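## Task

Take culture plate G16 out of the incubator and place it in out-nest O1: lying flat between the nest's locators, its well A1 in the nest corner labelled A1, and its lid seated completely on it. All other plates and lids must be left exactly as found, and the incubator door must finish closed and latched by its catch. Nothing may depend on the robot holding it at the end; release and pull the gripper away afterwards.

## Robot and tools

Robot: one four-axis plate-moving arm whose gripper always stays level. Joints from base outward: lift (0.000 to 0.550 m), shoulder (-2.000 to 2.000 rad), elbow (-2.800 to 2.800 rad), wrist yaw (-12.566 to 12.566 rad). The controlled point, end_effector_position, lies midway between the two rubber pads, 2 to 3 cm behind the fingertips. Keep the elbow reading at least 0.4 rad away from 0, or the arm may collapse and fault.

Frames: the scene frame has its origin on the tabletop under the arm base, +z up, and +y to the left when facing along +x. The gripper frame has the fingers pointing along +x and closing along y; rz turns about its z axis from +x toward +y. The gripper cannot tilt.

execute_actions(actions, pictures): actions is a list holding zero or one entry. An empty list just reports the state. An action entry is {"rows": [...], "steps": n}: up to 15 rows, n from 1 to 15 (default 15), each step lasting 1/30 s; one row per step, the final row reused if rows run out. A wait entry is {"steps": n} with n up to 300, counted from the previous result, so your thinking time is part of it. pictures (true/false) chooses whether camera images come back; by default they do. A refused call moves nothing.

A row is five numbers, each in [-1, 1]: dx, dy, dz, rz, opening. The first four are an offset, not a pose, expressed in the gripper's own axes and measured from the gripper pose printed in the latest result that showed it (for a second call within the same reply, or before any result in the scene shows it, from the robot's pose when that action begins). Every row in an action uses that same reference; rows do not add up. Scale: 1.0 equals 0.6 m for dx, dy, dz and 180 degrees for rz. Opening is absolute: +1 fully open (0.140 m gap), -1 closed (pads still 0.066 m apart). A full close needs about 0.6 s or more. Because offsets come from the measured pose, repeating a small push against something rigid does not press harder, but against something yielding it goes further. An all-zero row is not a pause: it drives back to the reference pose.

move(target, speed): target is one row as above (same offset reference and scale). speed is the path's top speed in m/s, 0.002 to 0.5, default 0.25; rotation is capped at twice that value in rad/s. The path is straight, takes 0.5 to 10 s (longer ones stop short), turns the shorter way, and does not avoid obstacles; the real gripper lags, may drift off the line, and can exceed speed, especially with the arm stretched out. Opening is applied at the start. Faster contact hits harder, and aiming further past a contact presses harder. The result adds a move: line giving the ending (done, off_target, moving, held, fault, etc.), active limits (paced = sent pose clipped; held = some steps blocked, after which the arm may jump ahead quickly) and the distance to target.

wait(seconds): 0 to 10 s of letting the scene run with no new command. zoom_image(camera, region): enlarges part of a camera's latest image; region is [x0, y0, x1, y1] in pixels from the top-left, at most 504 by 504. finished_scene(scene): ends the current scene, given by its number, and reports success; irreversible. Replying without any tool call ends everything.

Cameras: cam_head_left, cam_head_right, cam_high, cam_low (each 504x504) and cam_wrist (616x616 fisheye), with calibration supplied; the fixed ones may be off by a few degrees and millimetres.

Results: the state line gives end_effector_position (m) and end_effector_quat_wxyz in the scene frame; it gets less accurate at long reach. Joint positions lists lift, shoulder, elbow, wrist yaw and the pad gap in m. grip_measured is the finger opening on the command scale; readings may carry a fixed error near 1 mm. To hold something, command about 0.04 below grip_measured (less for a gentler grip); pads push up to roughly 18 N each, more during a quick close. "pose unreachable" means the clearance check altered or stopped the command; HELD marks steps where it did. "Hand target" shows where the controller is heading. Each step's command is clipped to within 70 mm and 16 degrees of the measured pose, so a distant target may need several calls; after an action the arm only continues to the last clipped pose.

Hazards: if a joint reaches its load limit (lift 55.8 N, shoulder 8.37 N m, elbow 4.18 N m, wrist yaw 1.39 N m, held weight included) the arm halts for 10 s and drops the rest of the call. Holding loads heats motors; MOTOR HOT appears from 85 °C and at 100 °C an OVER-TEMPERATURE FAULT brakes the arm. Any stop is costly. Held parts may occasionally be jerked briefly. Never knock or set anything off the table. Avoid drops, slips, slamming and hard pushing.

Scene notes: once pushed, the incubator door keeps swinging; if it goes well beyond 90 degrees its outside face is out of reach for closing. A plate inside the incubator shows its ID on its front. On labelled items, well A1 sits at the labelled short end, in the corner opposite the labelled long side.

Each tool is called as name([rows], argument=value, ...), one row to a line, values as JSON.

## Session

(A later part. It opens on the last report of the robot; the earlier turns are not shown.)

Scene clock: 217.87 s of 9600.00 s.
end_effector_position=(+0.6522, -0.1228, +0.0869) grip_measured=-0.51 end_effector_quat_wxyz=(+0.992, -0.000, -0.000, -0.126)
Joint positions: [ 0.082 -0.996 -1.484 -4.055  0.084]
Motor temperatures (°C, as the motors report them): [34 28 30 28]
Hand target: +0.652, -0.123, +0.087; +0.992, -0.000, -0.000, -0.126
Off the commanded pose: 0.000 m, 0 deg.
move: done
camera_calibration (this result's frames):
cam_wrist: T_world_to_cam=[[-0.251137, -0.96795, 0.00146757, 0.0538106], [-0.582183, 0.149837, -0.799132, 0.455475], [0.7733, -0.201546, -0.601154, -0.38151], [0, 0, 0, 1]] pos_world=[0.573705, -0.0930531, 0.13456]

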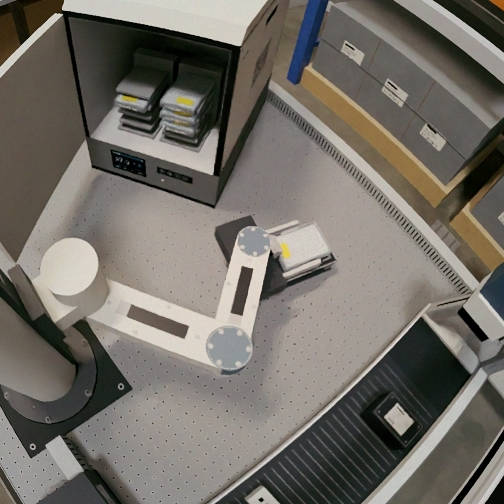

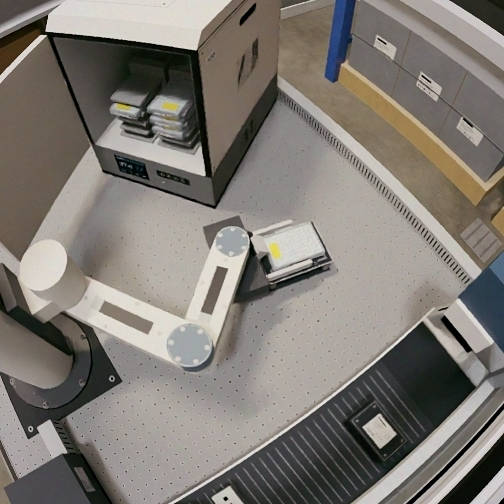

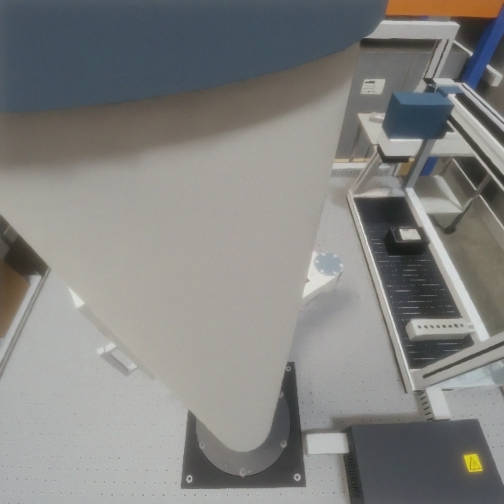

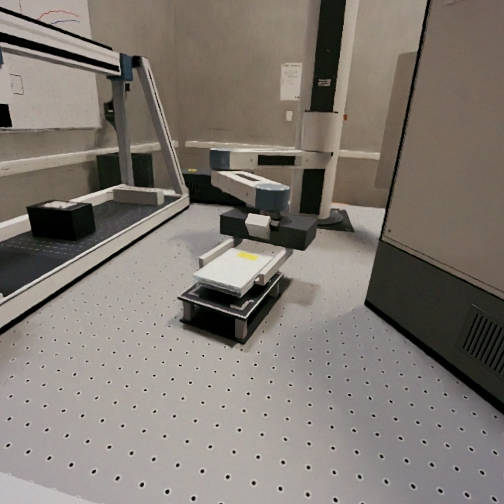

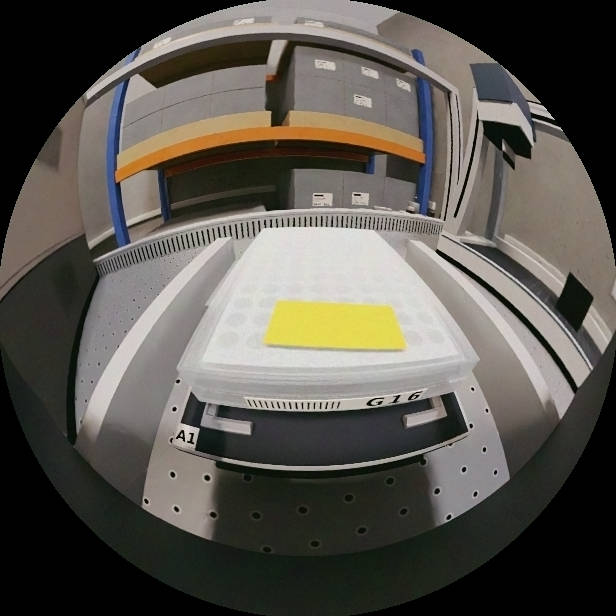

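zoom_image(camera="cam_wrist", region=[170, 375, 270, 475])

zoom_image(camera="cam_wrist", region=[385, 365, 485, 465])

Region (170, 375, 270, 475) of cam_wrist's 616x616 image, scaled by 5.040, with more detail than that image has.

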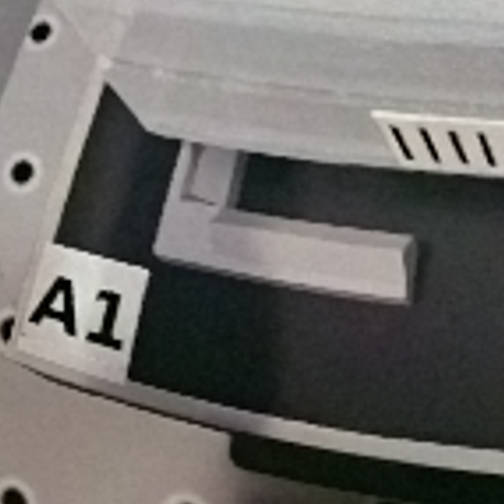

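Region (385, 365, 485, 465) of cam_wrist's 616x616 image, scaled by 5.040, with more detail than that image has.

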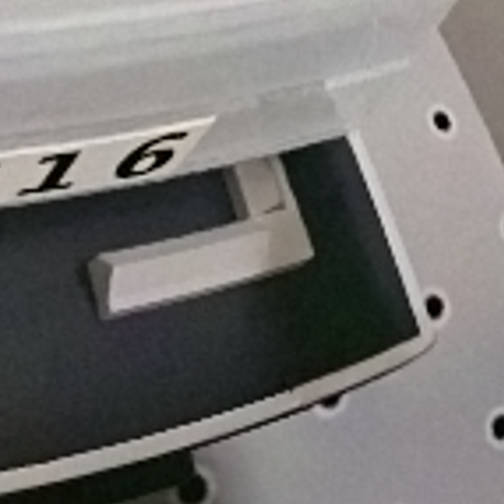

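move(target=[0.0028, 0.0009, -0.0195, 0, -0.55], speed=0.04)

zoom_image(camera="cam_wrist", region=[170, 365, 270, 465])

zoom_image(camera="cam_wrist", region=[390, 355, 490, 455])

zoom_image(camera="cam_low", region=[170, 240, 300, 340])

Scene clock: 244.07 s of 9600.00 s.
end_effector_position=(+0.6538, -0.1228, +0.0752) grip_measured=-0.51 end_effector_quat_wxyz=(+0.992, -0.000, -0.000, -0.126)
Joint positions: [ 0.07  -0.992 -1.493 -4.052  0.084]
Motor temperatures (°C, as the motors report them): [35 28 30 28]
Hand target: +0.654, -0.123, +0.075; +0.992, -0.000, -0.000, -0.126
Off the commanded pose: 0.000 m, 0 deg.
After step 90, 22.50 s passed at rest.
move: done
camera_calibration (this result's frames):
cam_wrist: T_world_to_cam=[[-0.251486, -0.96786, 0.00146757, 0.0544948], [-0.582129, 0.150047, -0.799132, 0.447055], [0.773228, -0.201825, -0.601154, -0.38987], [0, 0, 0, 1]] pos_world=[0.575407, -0.0930213, 0.122804]

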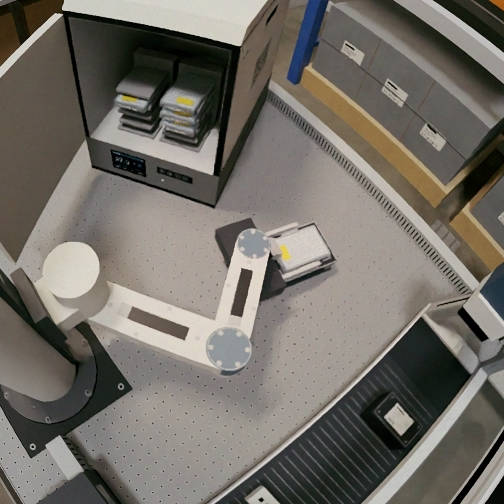

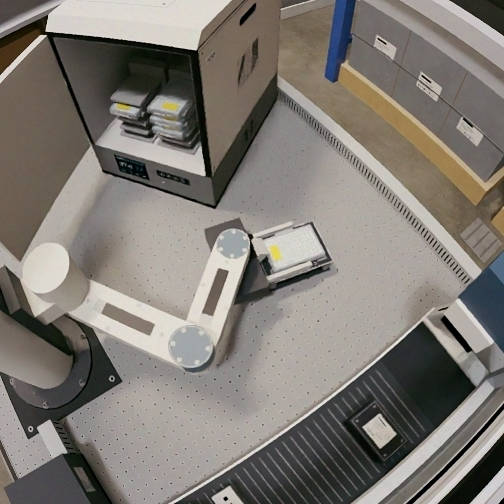

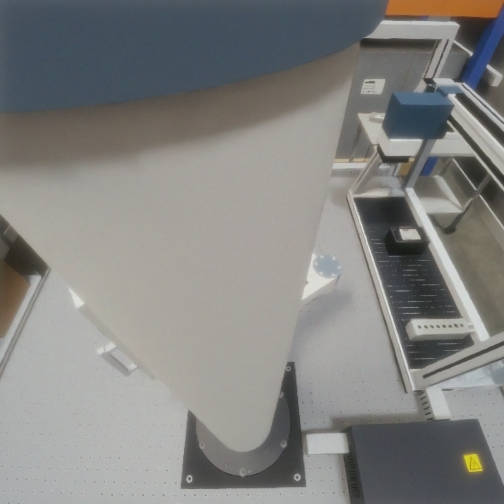

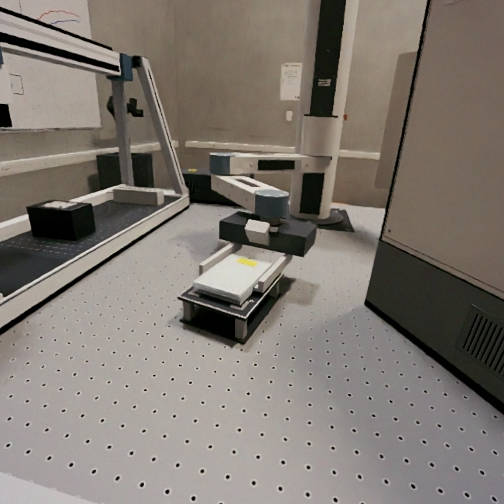

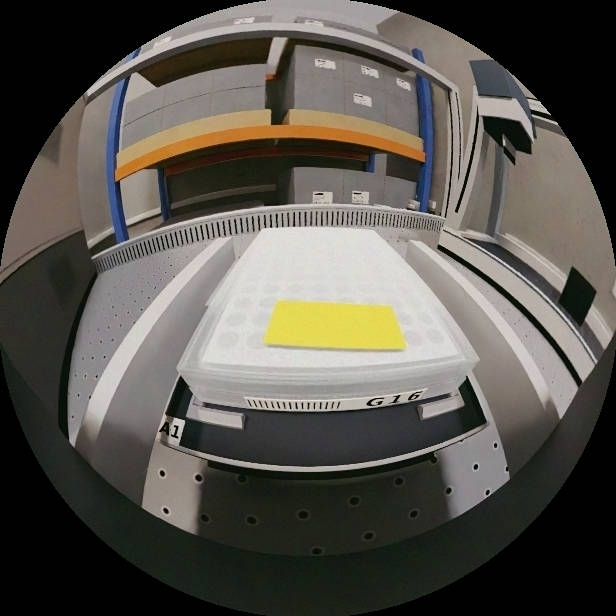

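Region (170, 365, 270, 465) of cam_wrist's 616x616 image, scaled by 5.040, with more detail than that image has.

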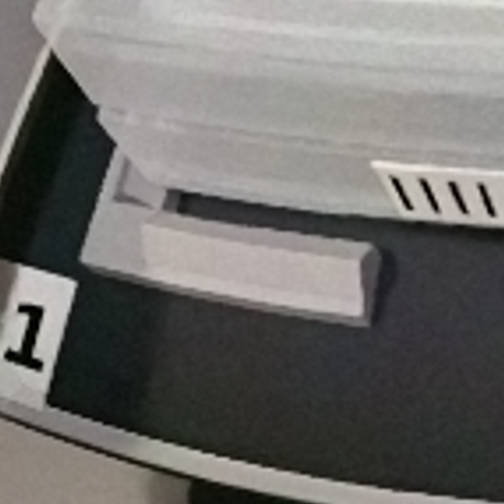

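Region (390, 355, 490, 455) of cam_wrist's 616x616 image, scaled by 5.040, with more detail than that image has.

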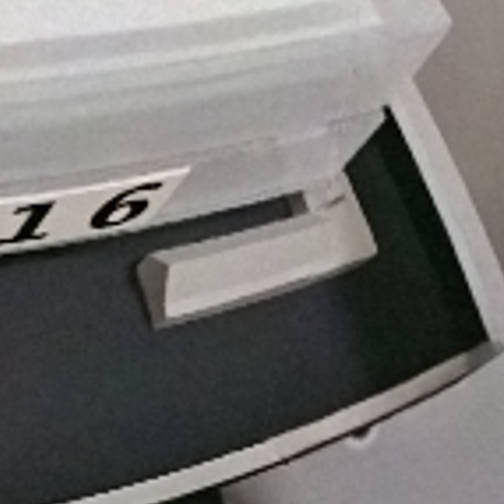

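Region (170, 240, 300, 340) of cam_low's 504x504 image, scaled by 3.877, with more detail than that image has; it fills the top 388 rows of this view, and the rest is white.

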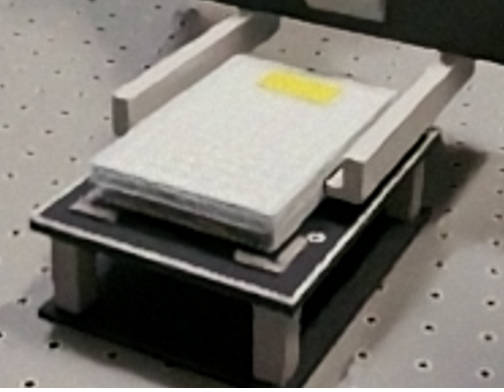

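move(target=[0, 0.0002, -0.011, 0, -0.55], speed=0.015)

Scene clock: 251.90 s of 9600.00 s.
end_effector_position=(+0.6538, -0.1228, +0.0693) grip_measured=-0.51 end_effector_quat_wxyz=(+0.992, -0.000, -0.000, -0.126)
Joint positions: [ 0.064 -0.992 -1.493 -4.052  0.084]
Motor temperatures (°C, as the motors report them): [35 28 30 28]
Hand target: +0.654, -0.123, +0.069; +0.992, -0.000, -0.000, -0.126
Off the commanded pose: 0.001 m, 0 deg.
After step 90, 4.13 s passed at rest.
move: done
camera_calibration (this result's frames):
cam_wrist: T_world_to_cam=[[-0.251591, -0.967832, 0.00146757, 0.054571], [-0.582113, 0.15011, -0.799132, 0.442328], [0.773206, -0.201909, -0.601154, -0.393405], [0, 0, 0, 1]] pos_world=[0.575397, -0.0930144, 0.116901]

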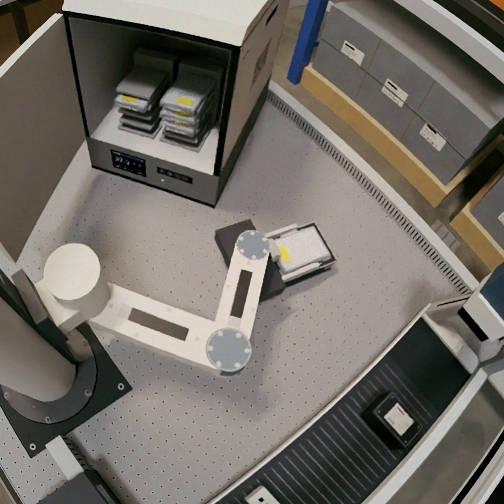

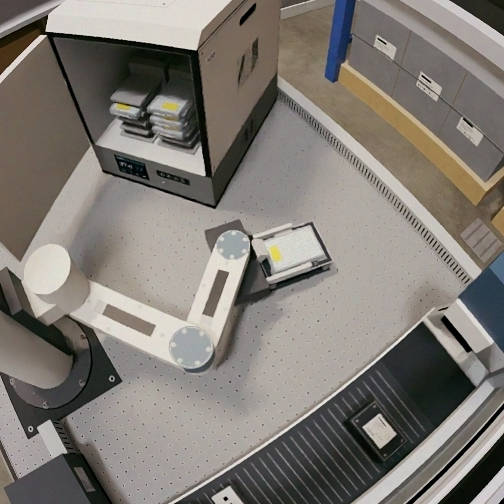

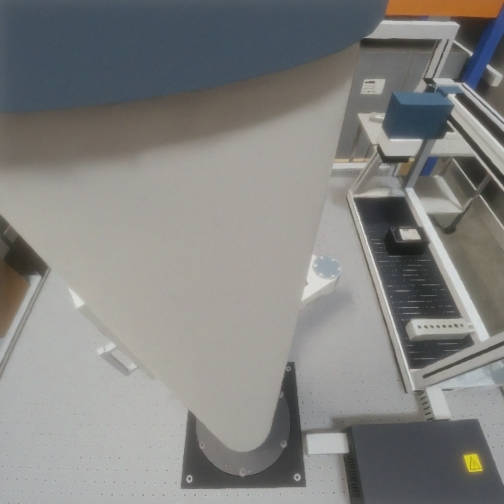

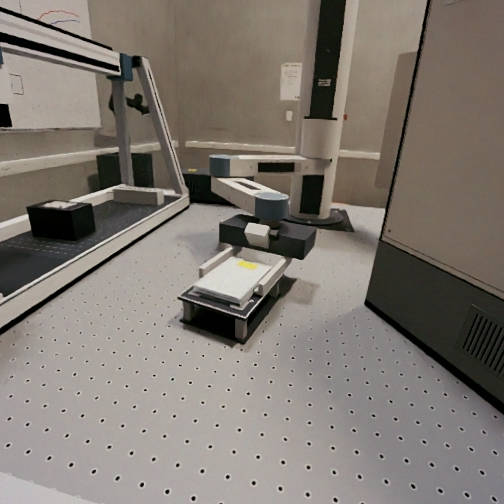

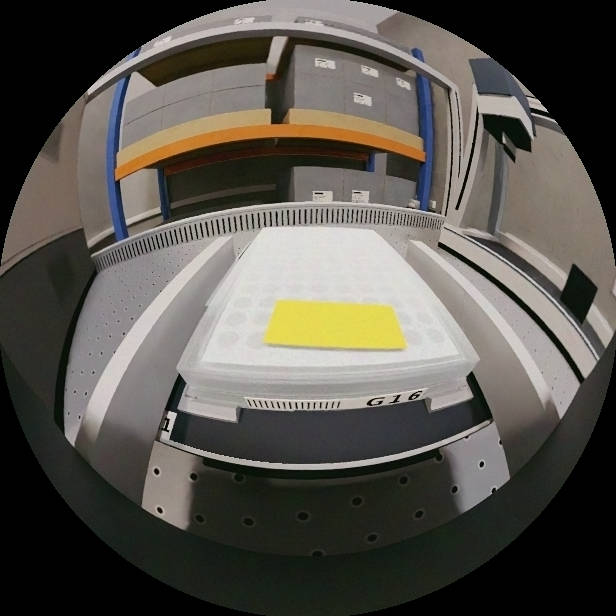

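Touchdown at 0.0693 as predicted. Releasing.

execute_actions([
  {"rows": [[0,0,0,0,-0.54],[0,0,0,0,-0.53],[0,0,0,0,-0.52],[0,0,0,0,-0.50],[0,0,0,0,-0.48],[0,0,0,0,-0.45],[0,0,0,0,-0.40],[0,0,0,0,-0.33],[0,0,0,0,-0.25],[0,0,0,0,-0.17],[0,0,0,0,-0.1]], "steps": 14},
])

zoom_image(camera="cam_low", region=[170, 240, 300, 340])

Scene clock: 255.63 s of 9600.00 s.
end_effector_position=(+0.6538, -0.1228, +0.0693) grip_measured=-0.10 end_effector_quat_wxyz=(+0.992, -0.000, -0.000, -0.126)
Joint positions: [ 0.064 -0.992 -1.493 -4.052  0.099]
Motor temperatures (°C, as the motors report them): [34 28 30 28]
Hand target: +0.654, -0.123, +0.069; +0.992, -0.000, -0.000, -0.126
Off the commanded pose: 0.000 m, 0 deg.
Steps of this call (steps 1 to 90: nothing new was sent; then 0.27 s passed at rest; steps 91 to 104: all 14 steps of this action). Readings (end_effector_position):
91: (+0.6538, -0.1228, +0.0694)
92: (+0.6538, -0.1228, +0.0696)
94: (+0.6538, -0.1228, +0.0695)
98: (+0.6538, -0.1228, +0.0693)
104: the state above
camera_calibration (this result's frames):
cam_wrist: T_world_to_cam=[[-0.251572, -0.967837, 0.00146757, 0.0545542], [-0.582115, 0.150099, -0.799132, 0.442357], [0.77321, -0.201894, -0.601154, -0.393384], [0, 0, 0, 1]] pos_world=[0.575396, -0.0930195, 0.116937]

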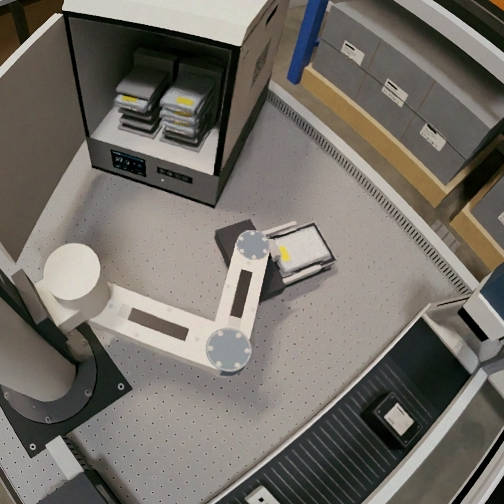

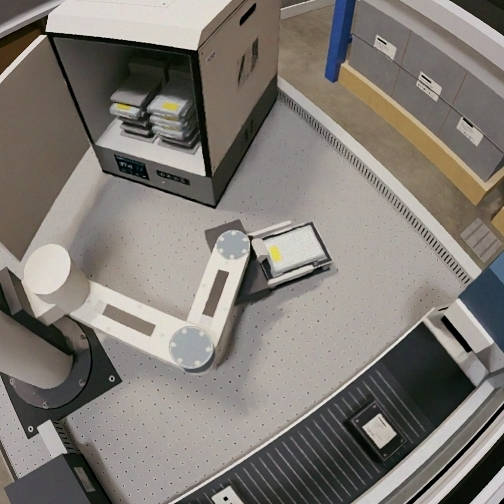

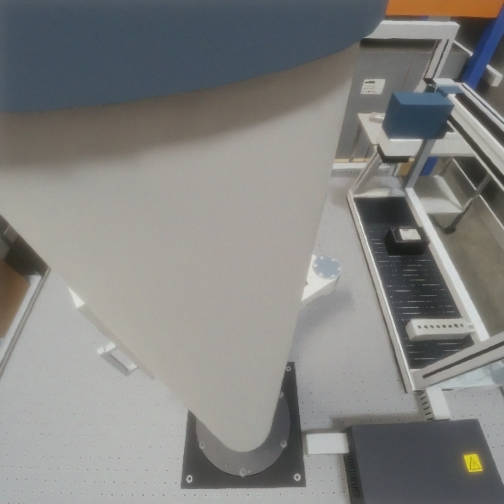

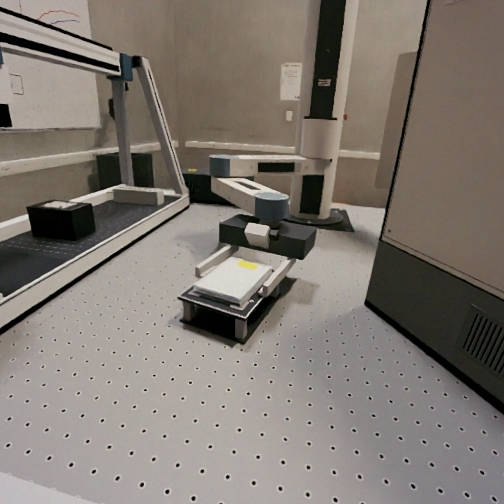

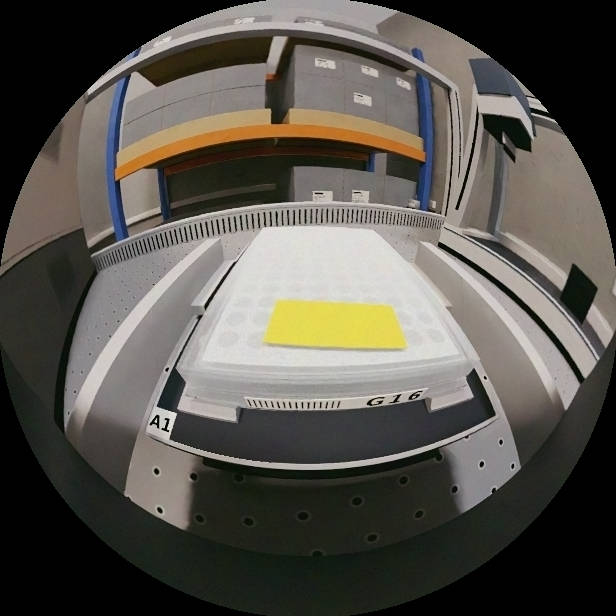

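Region (170, 240, 300, 340) of cam_low's 504x504 image, scaled by 3.877, with more detail than that image has; it fills the top 388 rows of this view, and the rest is white.

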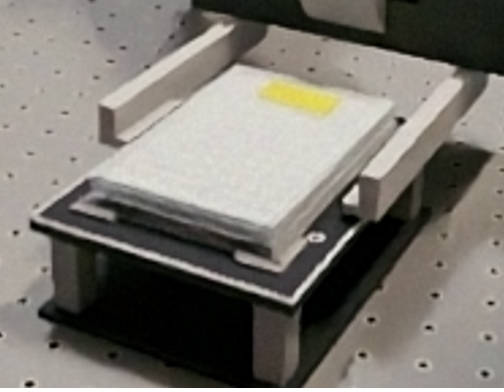

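move(target=[-0.5107, 0.2825, 0.8062, 0, 0.6], speed=0.45)

move(target=[-0.5107, 0.2825, 0, 0, -1], speed=0.3)

zoom_image(camera="cam_wrist", region=[220, 200, 560, 400])

Scene clock: 306.83 s of 9600.00 s.
end_effector_position=(+0.3999, +0.1183, +0.5531) grip_measured=+0.60 end_effector_quat_wxyz=(+0.992, -0.000, -0.000, -0.126)
Joint positions: [ 0.548  0.027 -0.68  -5.883  0.125]
Motor temperatures (°C, as the motors report them): [34 28 30 28]
Hand target: +0.400, +0.118, +0.553; +0.992, -0.000, -0.000, -0.126
Off the commanded pose: 0.000 m, 0 deg.
After step 90, 46.20 s passed at rest.
move: done; limits=paced
camera_calibration (this result's frames):
cam_wrist: T_world_to_cam=[[-0.25111, -0.967957, 0.00146757, 0.223167], [-0.582187, 0.149821, -0.799132, 0.644974], [0.773306, -0.201524, -0.601154, 0.142394], [0, 0, 0, 1]] pos_world=[0.321421, 0.148082, 0.600693]

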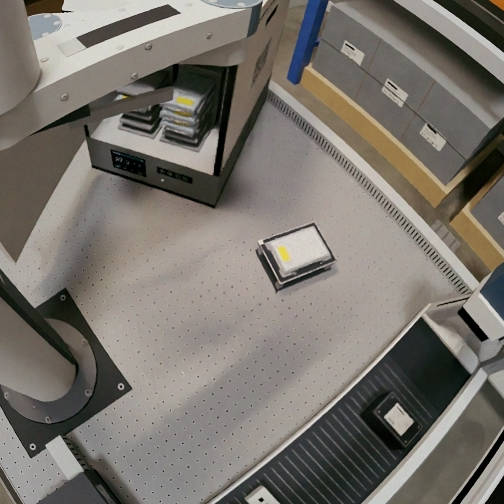

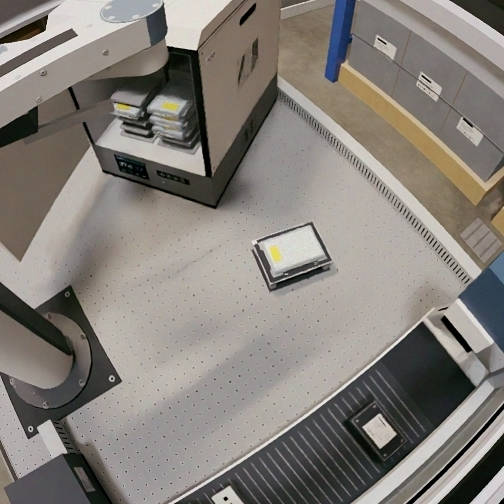

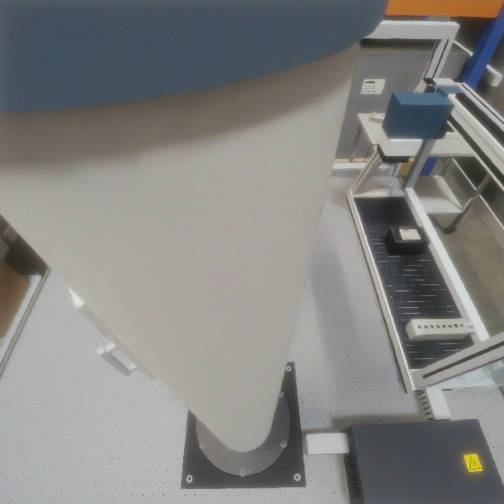

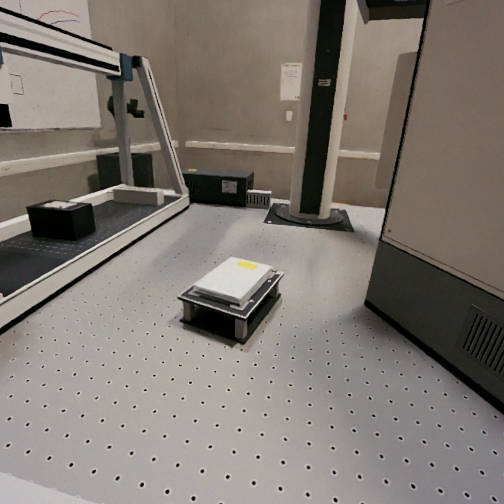

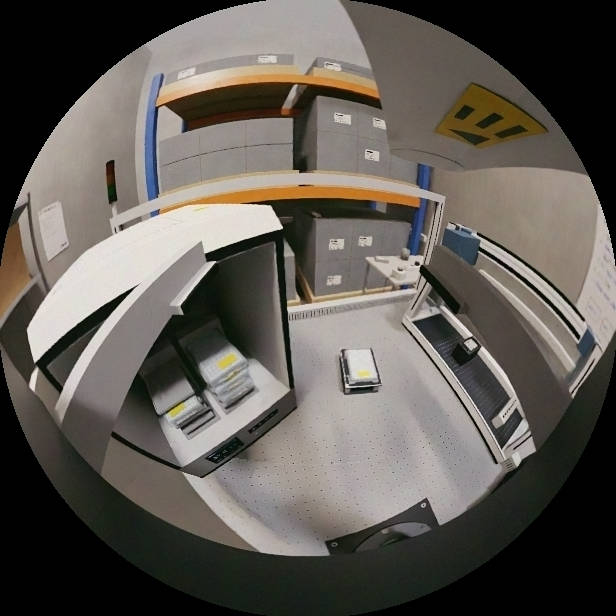

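Scene clock: 308.50 s of 9600.00 s.
end_effector_position=(+0.1457, +0.3593, +0.5531) grip_measured=-1.00 end_effector_quat_wxyz=(+0.992, -0.000, -0.000, -0.126)
Joint positions: [ 0.548  1.412 -1.925 -6.023  0.066]
Motor temperatures (°C, as the motors report them): [34 28 30 28]
Hand target: +0.146, +0.359, +0.553; +0.992, -0.000, -0.000, -0.126
Off the commanded pose: 0.000 m, 0 deg.
move: done
camera_calibration (this result's frames):
cam_wrist: T_world_to_cam=[[-0.251101, -0.96796, 0.00146757, 0.39256], [-0.582188, 0.149816, -0.799132, 0.460916], [0.773308, -0.201517, -0.601154, 0.387499], [0, 0, 0, 1]] pos_world=[0.067256, 0.389018, 0.600703]

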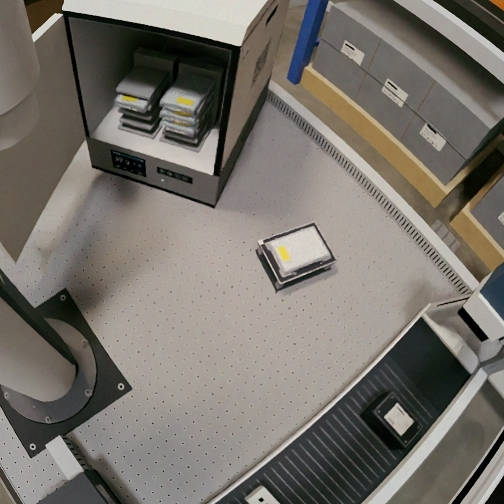

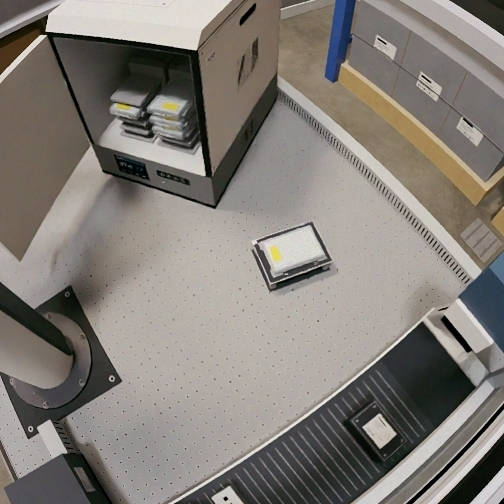

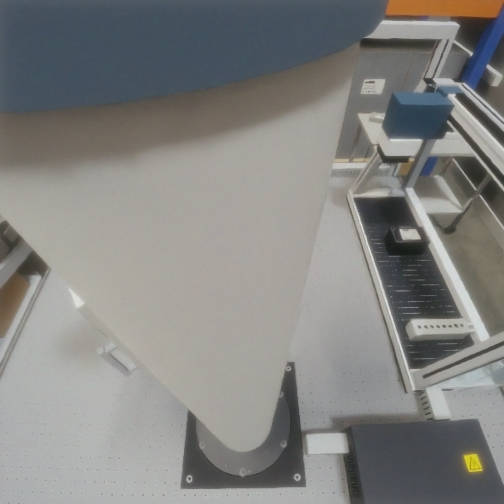

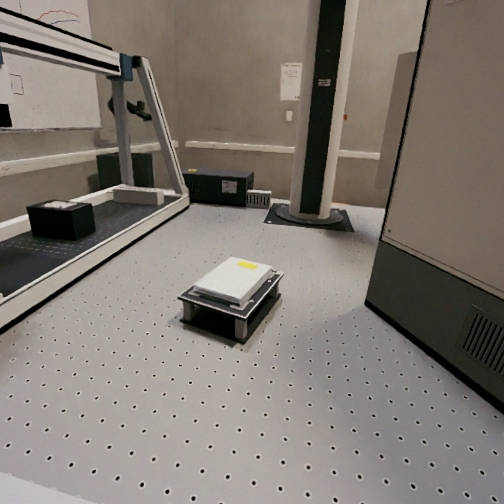

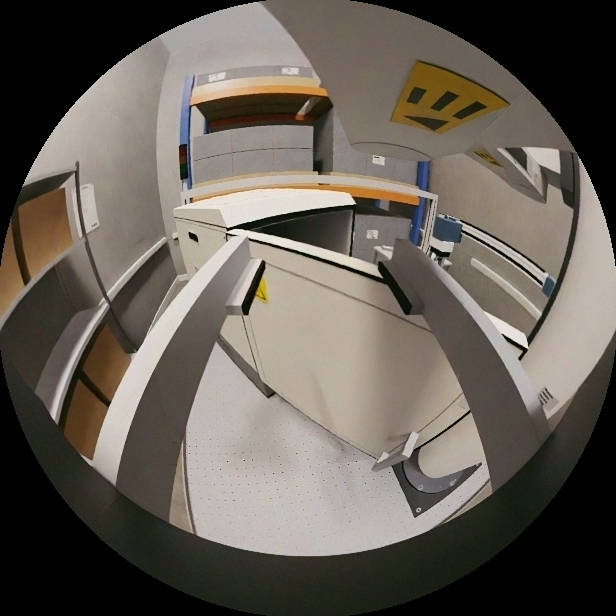

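Region (220, 200, 560, 400) of cam_wrist's 616x616 image, scaled by 1.482, with more detail than that image has; it fills the top 296 rows of this view, and the rest is white.

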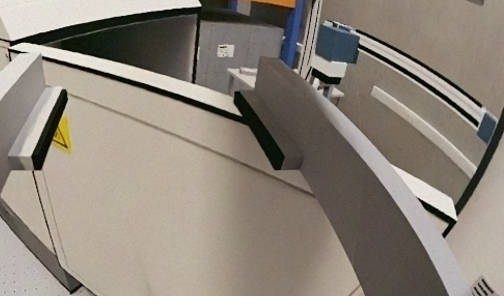

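execute_actions(actions=[])

Scene clock: 317.57 s of 9600.00 s.
end_effector_position=(+0.1457, +0.3593, +0.5531) grip_measured=-1.00 end_effector_quat_wxyz=(+0.992, -0.000, -0.000, -0.126)
Joint positions: [ 0.548  1.412 -1.925 -6.023  0.066]
Motor temperatures (°C, as the motors report them): [34 28 30 28]
Hand target: +0.146, +0.359, +0.553; +0.992, -0.000, -0.000, -0.126
Off the commanded pose: 0.000 m, 0 deg.
Steps of this call (steps 1 to 90: nothing new was sent; then 6.07 s passed at rest). Readings (end_effector_position):
1: (+0.1457, +0.3593, +0.5531)
2: (+0.1457, +0.3593, +0.5531)
4: (+0.1457, +0.3593, +0.5531)
8: (+0.1457, +0.3593, +0.5531)
90: the state above
camera_calibration (this result's frames):
cam_wrist: T_world_to_cam=[[-0.251101, -0.96796, 0.00146757, 0.39256], [-0.582188, 0.149815, -0.799132, 0.460916], [0.773308, -0.201517, -0.601154, 0.387499], [0, 0, 0, 1]] pos_world=[0.067256, 0.389018, 0.600703]

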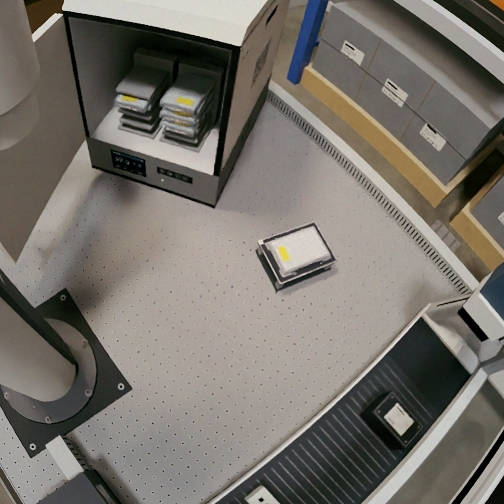

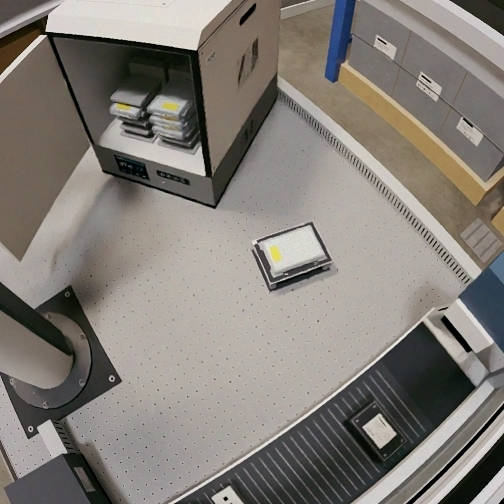

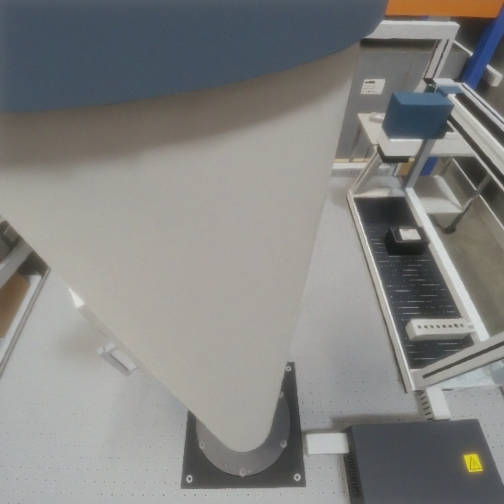

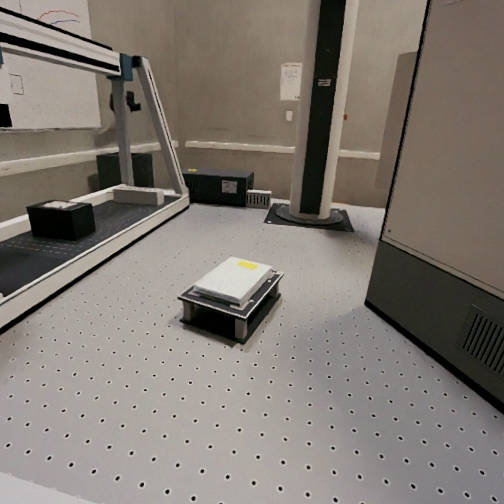

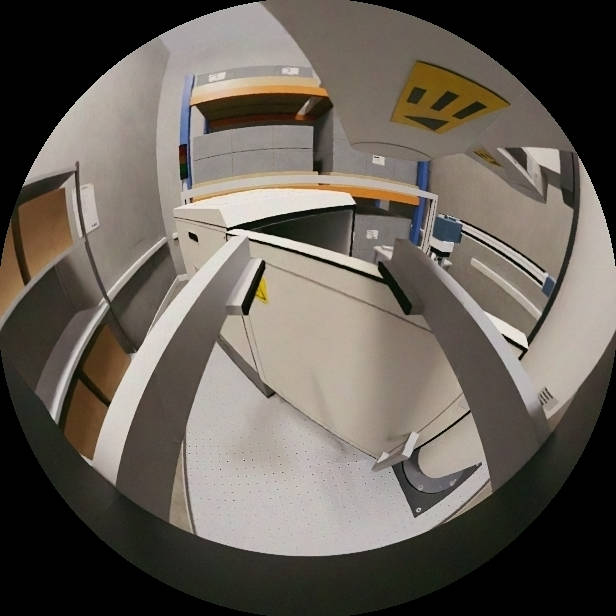

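move(target=[0, 0, -0.0883, 0, -1], speed=0.12)

Scene clock: 336.73 s of 9600.00 s.
end_effector_position=(+0.1457, +0.3593, +0.5001) grip_measured=-1.00 end_effector_quat_wxyz=(+0.992, -0.000, -0.000, -0.126)
Joint positions: [ 0.495  1.412 -1.925 -6.023  0.066]
Motor temperatures (°C, as the motors report them): [34 28 30 28]
Hand target: +0.146, +0.359, +0.500; +0.992, -0.000, -0.000, -0.126
Off the commanded pose: 0.000 m, 0 deg.
After step 90, 15.43 s passed at rest.
move: done
camera_calibration (this result's frames):
cam_wrist: T_world_to_cam=[[-0.251047, -0.967974, 0.00146757, 0.39263], [-0.582197, 0.149783, -0.799132, 0.418559], [0.773319, -0.201474, -0.601154, 0.355615], [0, 0, 0, 1]] pos_world=[0.0672483, 0.38901, 0.547687]

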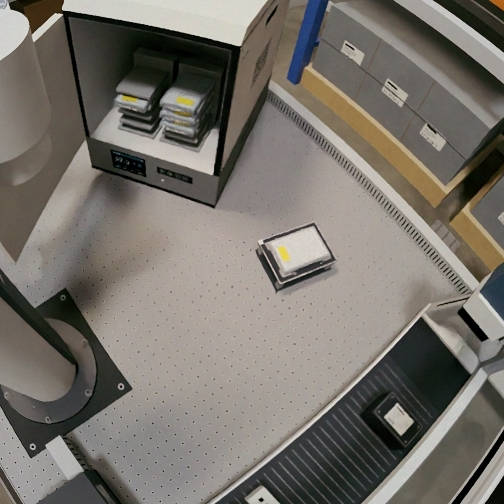

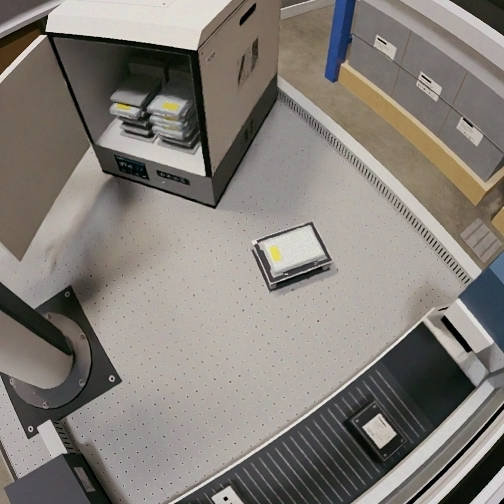

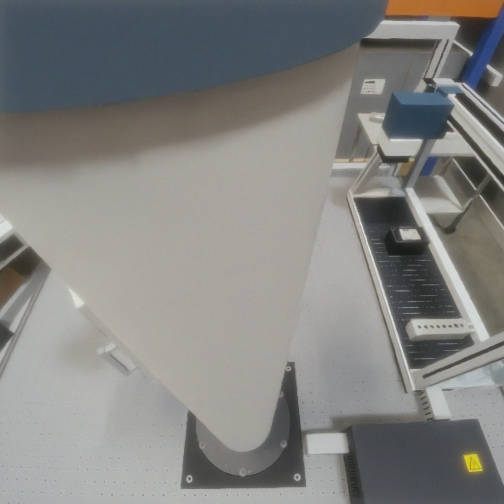

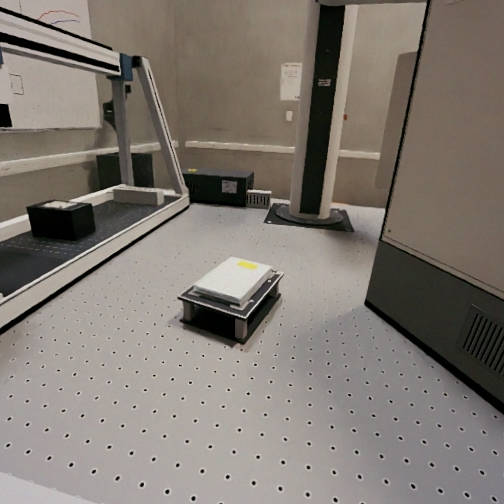

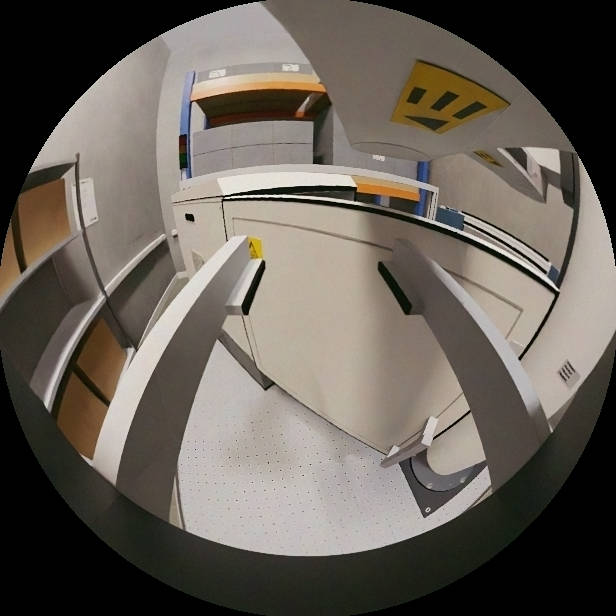

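move(target=[0.6167, -0.1598, 0, 0.2583, -1], speed=0.07)

Scene clock: 382.07 s of 9600.00 s.
end_effector_position=(+0.4797, +0.1734, +0.5001) grip_measured=-1.00 end_effector_quat_wxyz=(+0.961, -0.000, -0.000, +0.275)
Joint positions: [ 0.495 -0.495 -0.821 -4.409  0.066]
Motor temperatures (°C, as the motors report them): [35 28 30 28]
Hand target: +0.480, +0.174, +0.500; +0.961, -0.000, -0.000, +0.276
Off the commanded pose: 0.001 m, 0 deg.
After step 90, 36.27 s passed at rest.
move: done
camera_calibration (this result's frames):
cam_wrist: T_world_to_cam=[[0.528353, -0.849023, 0.00146757, -0.0979453], [-0.509775, -0.318618, -0.799132, 0.687352], [0.678949, 0.421476, -0.601154, -0.0029131], [0, 0, 0, 1]] pos_world=[0.404123, 0.137073, 0.547678]

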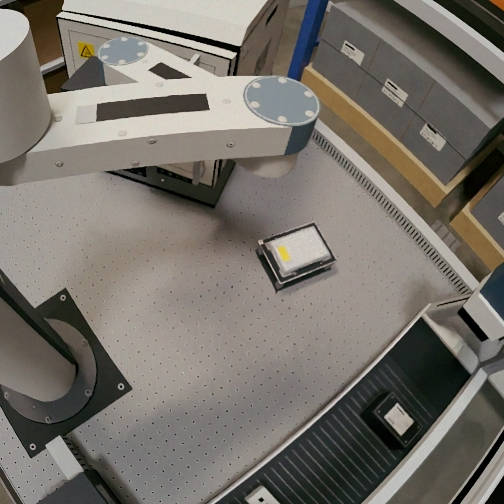

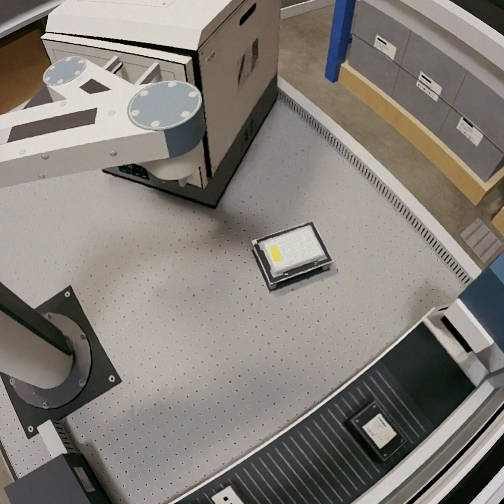

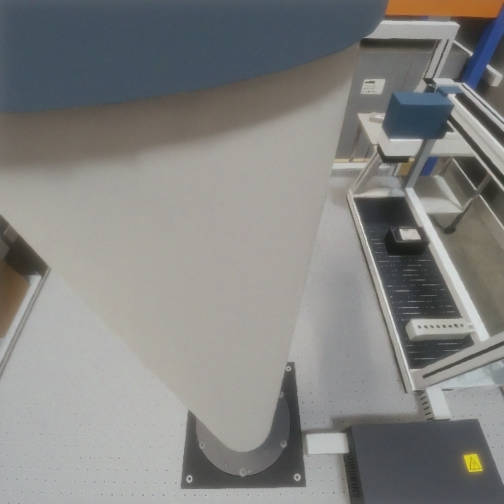

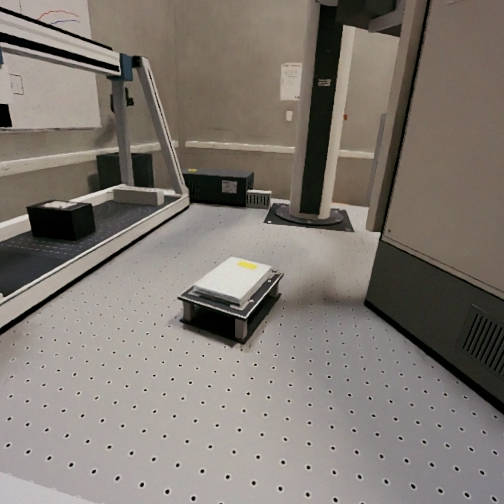

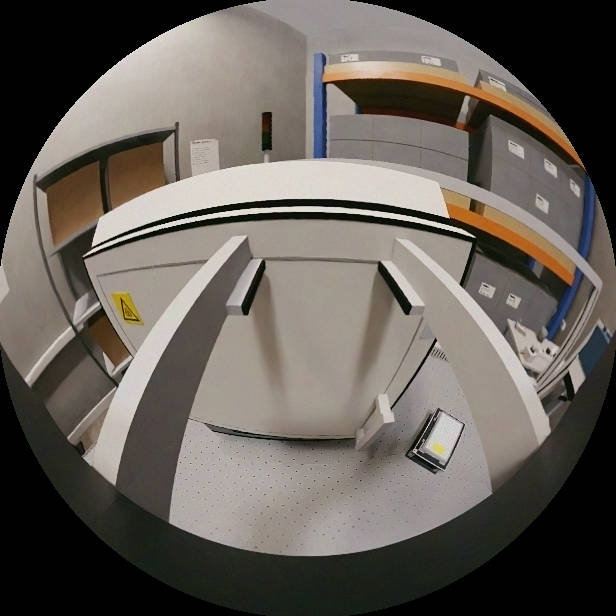

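zoom_image(camera="cam_low", region=[340, 0, 460, 250])

zoom_image(camera="cam_head_right", region=[20, 20, 230, 120])

Region (340, 0, 460, 250) of cam_low's 504x504 image, scaled by 2.016, with more detail than that image has; it fills the left 242 columns of this view, and the rest is white.

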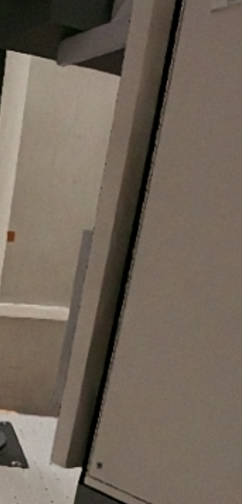

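Region (20, 20, 230, 120) of cam_head_right's 504x504 image, scaled by 2.400, with more detail than that image has; it fills the top 240 rows of this view, and the rest is white.

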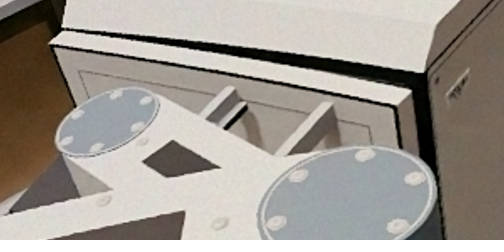

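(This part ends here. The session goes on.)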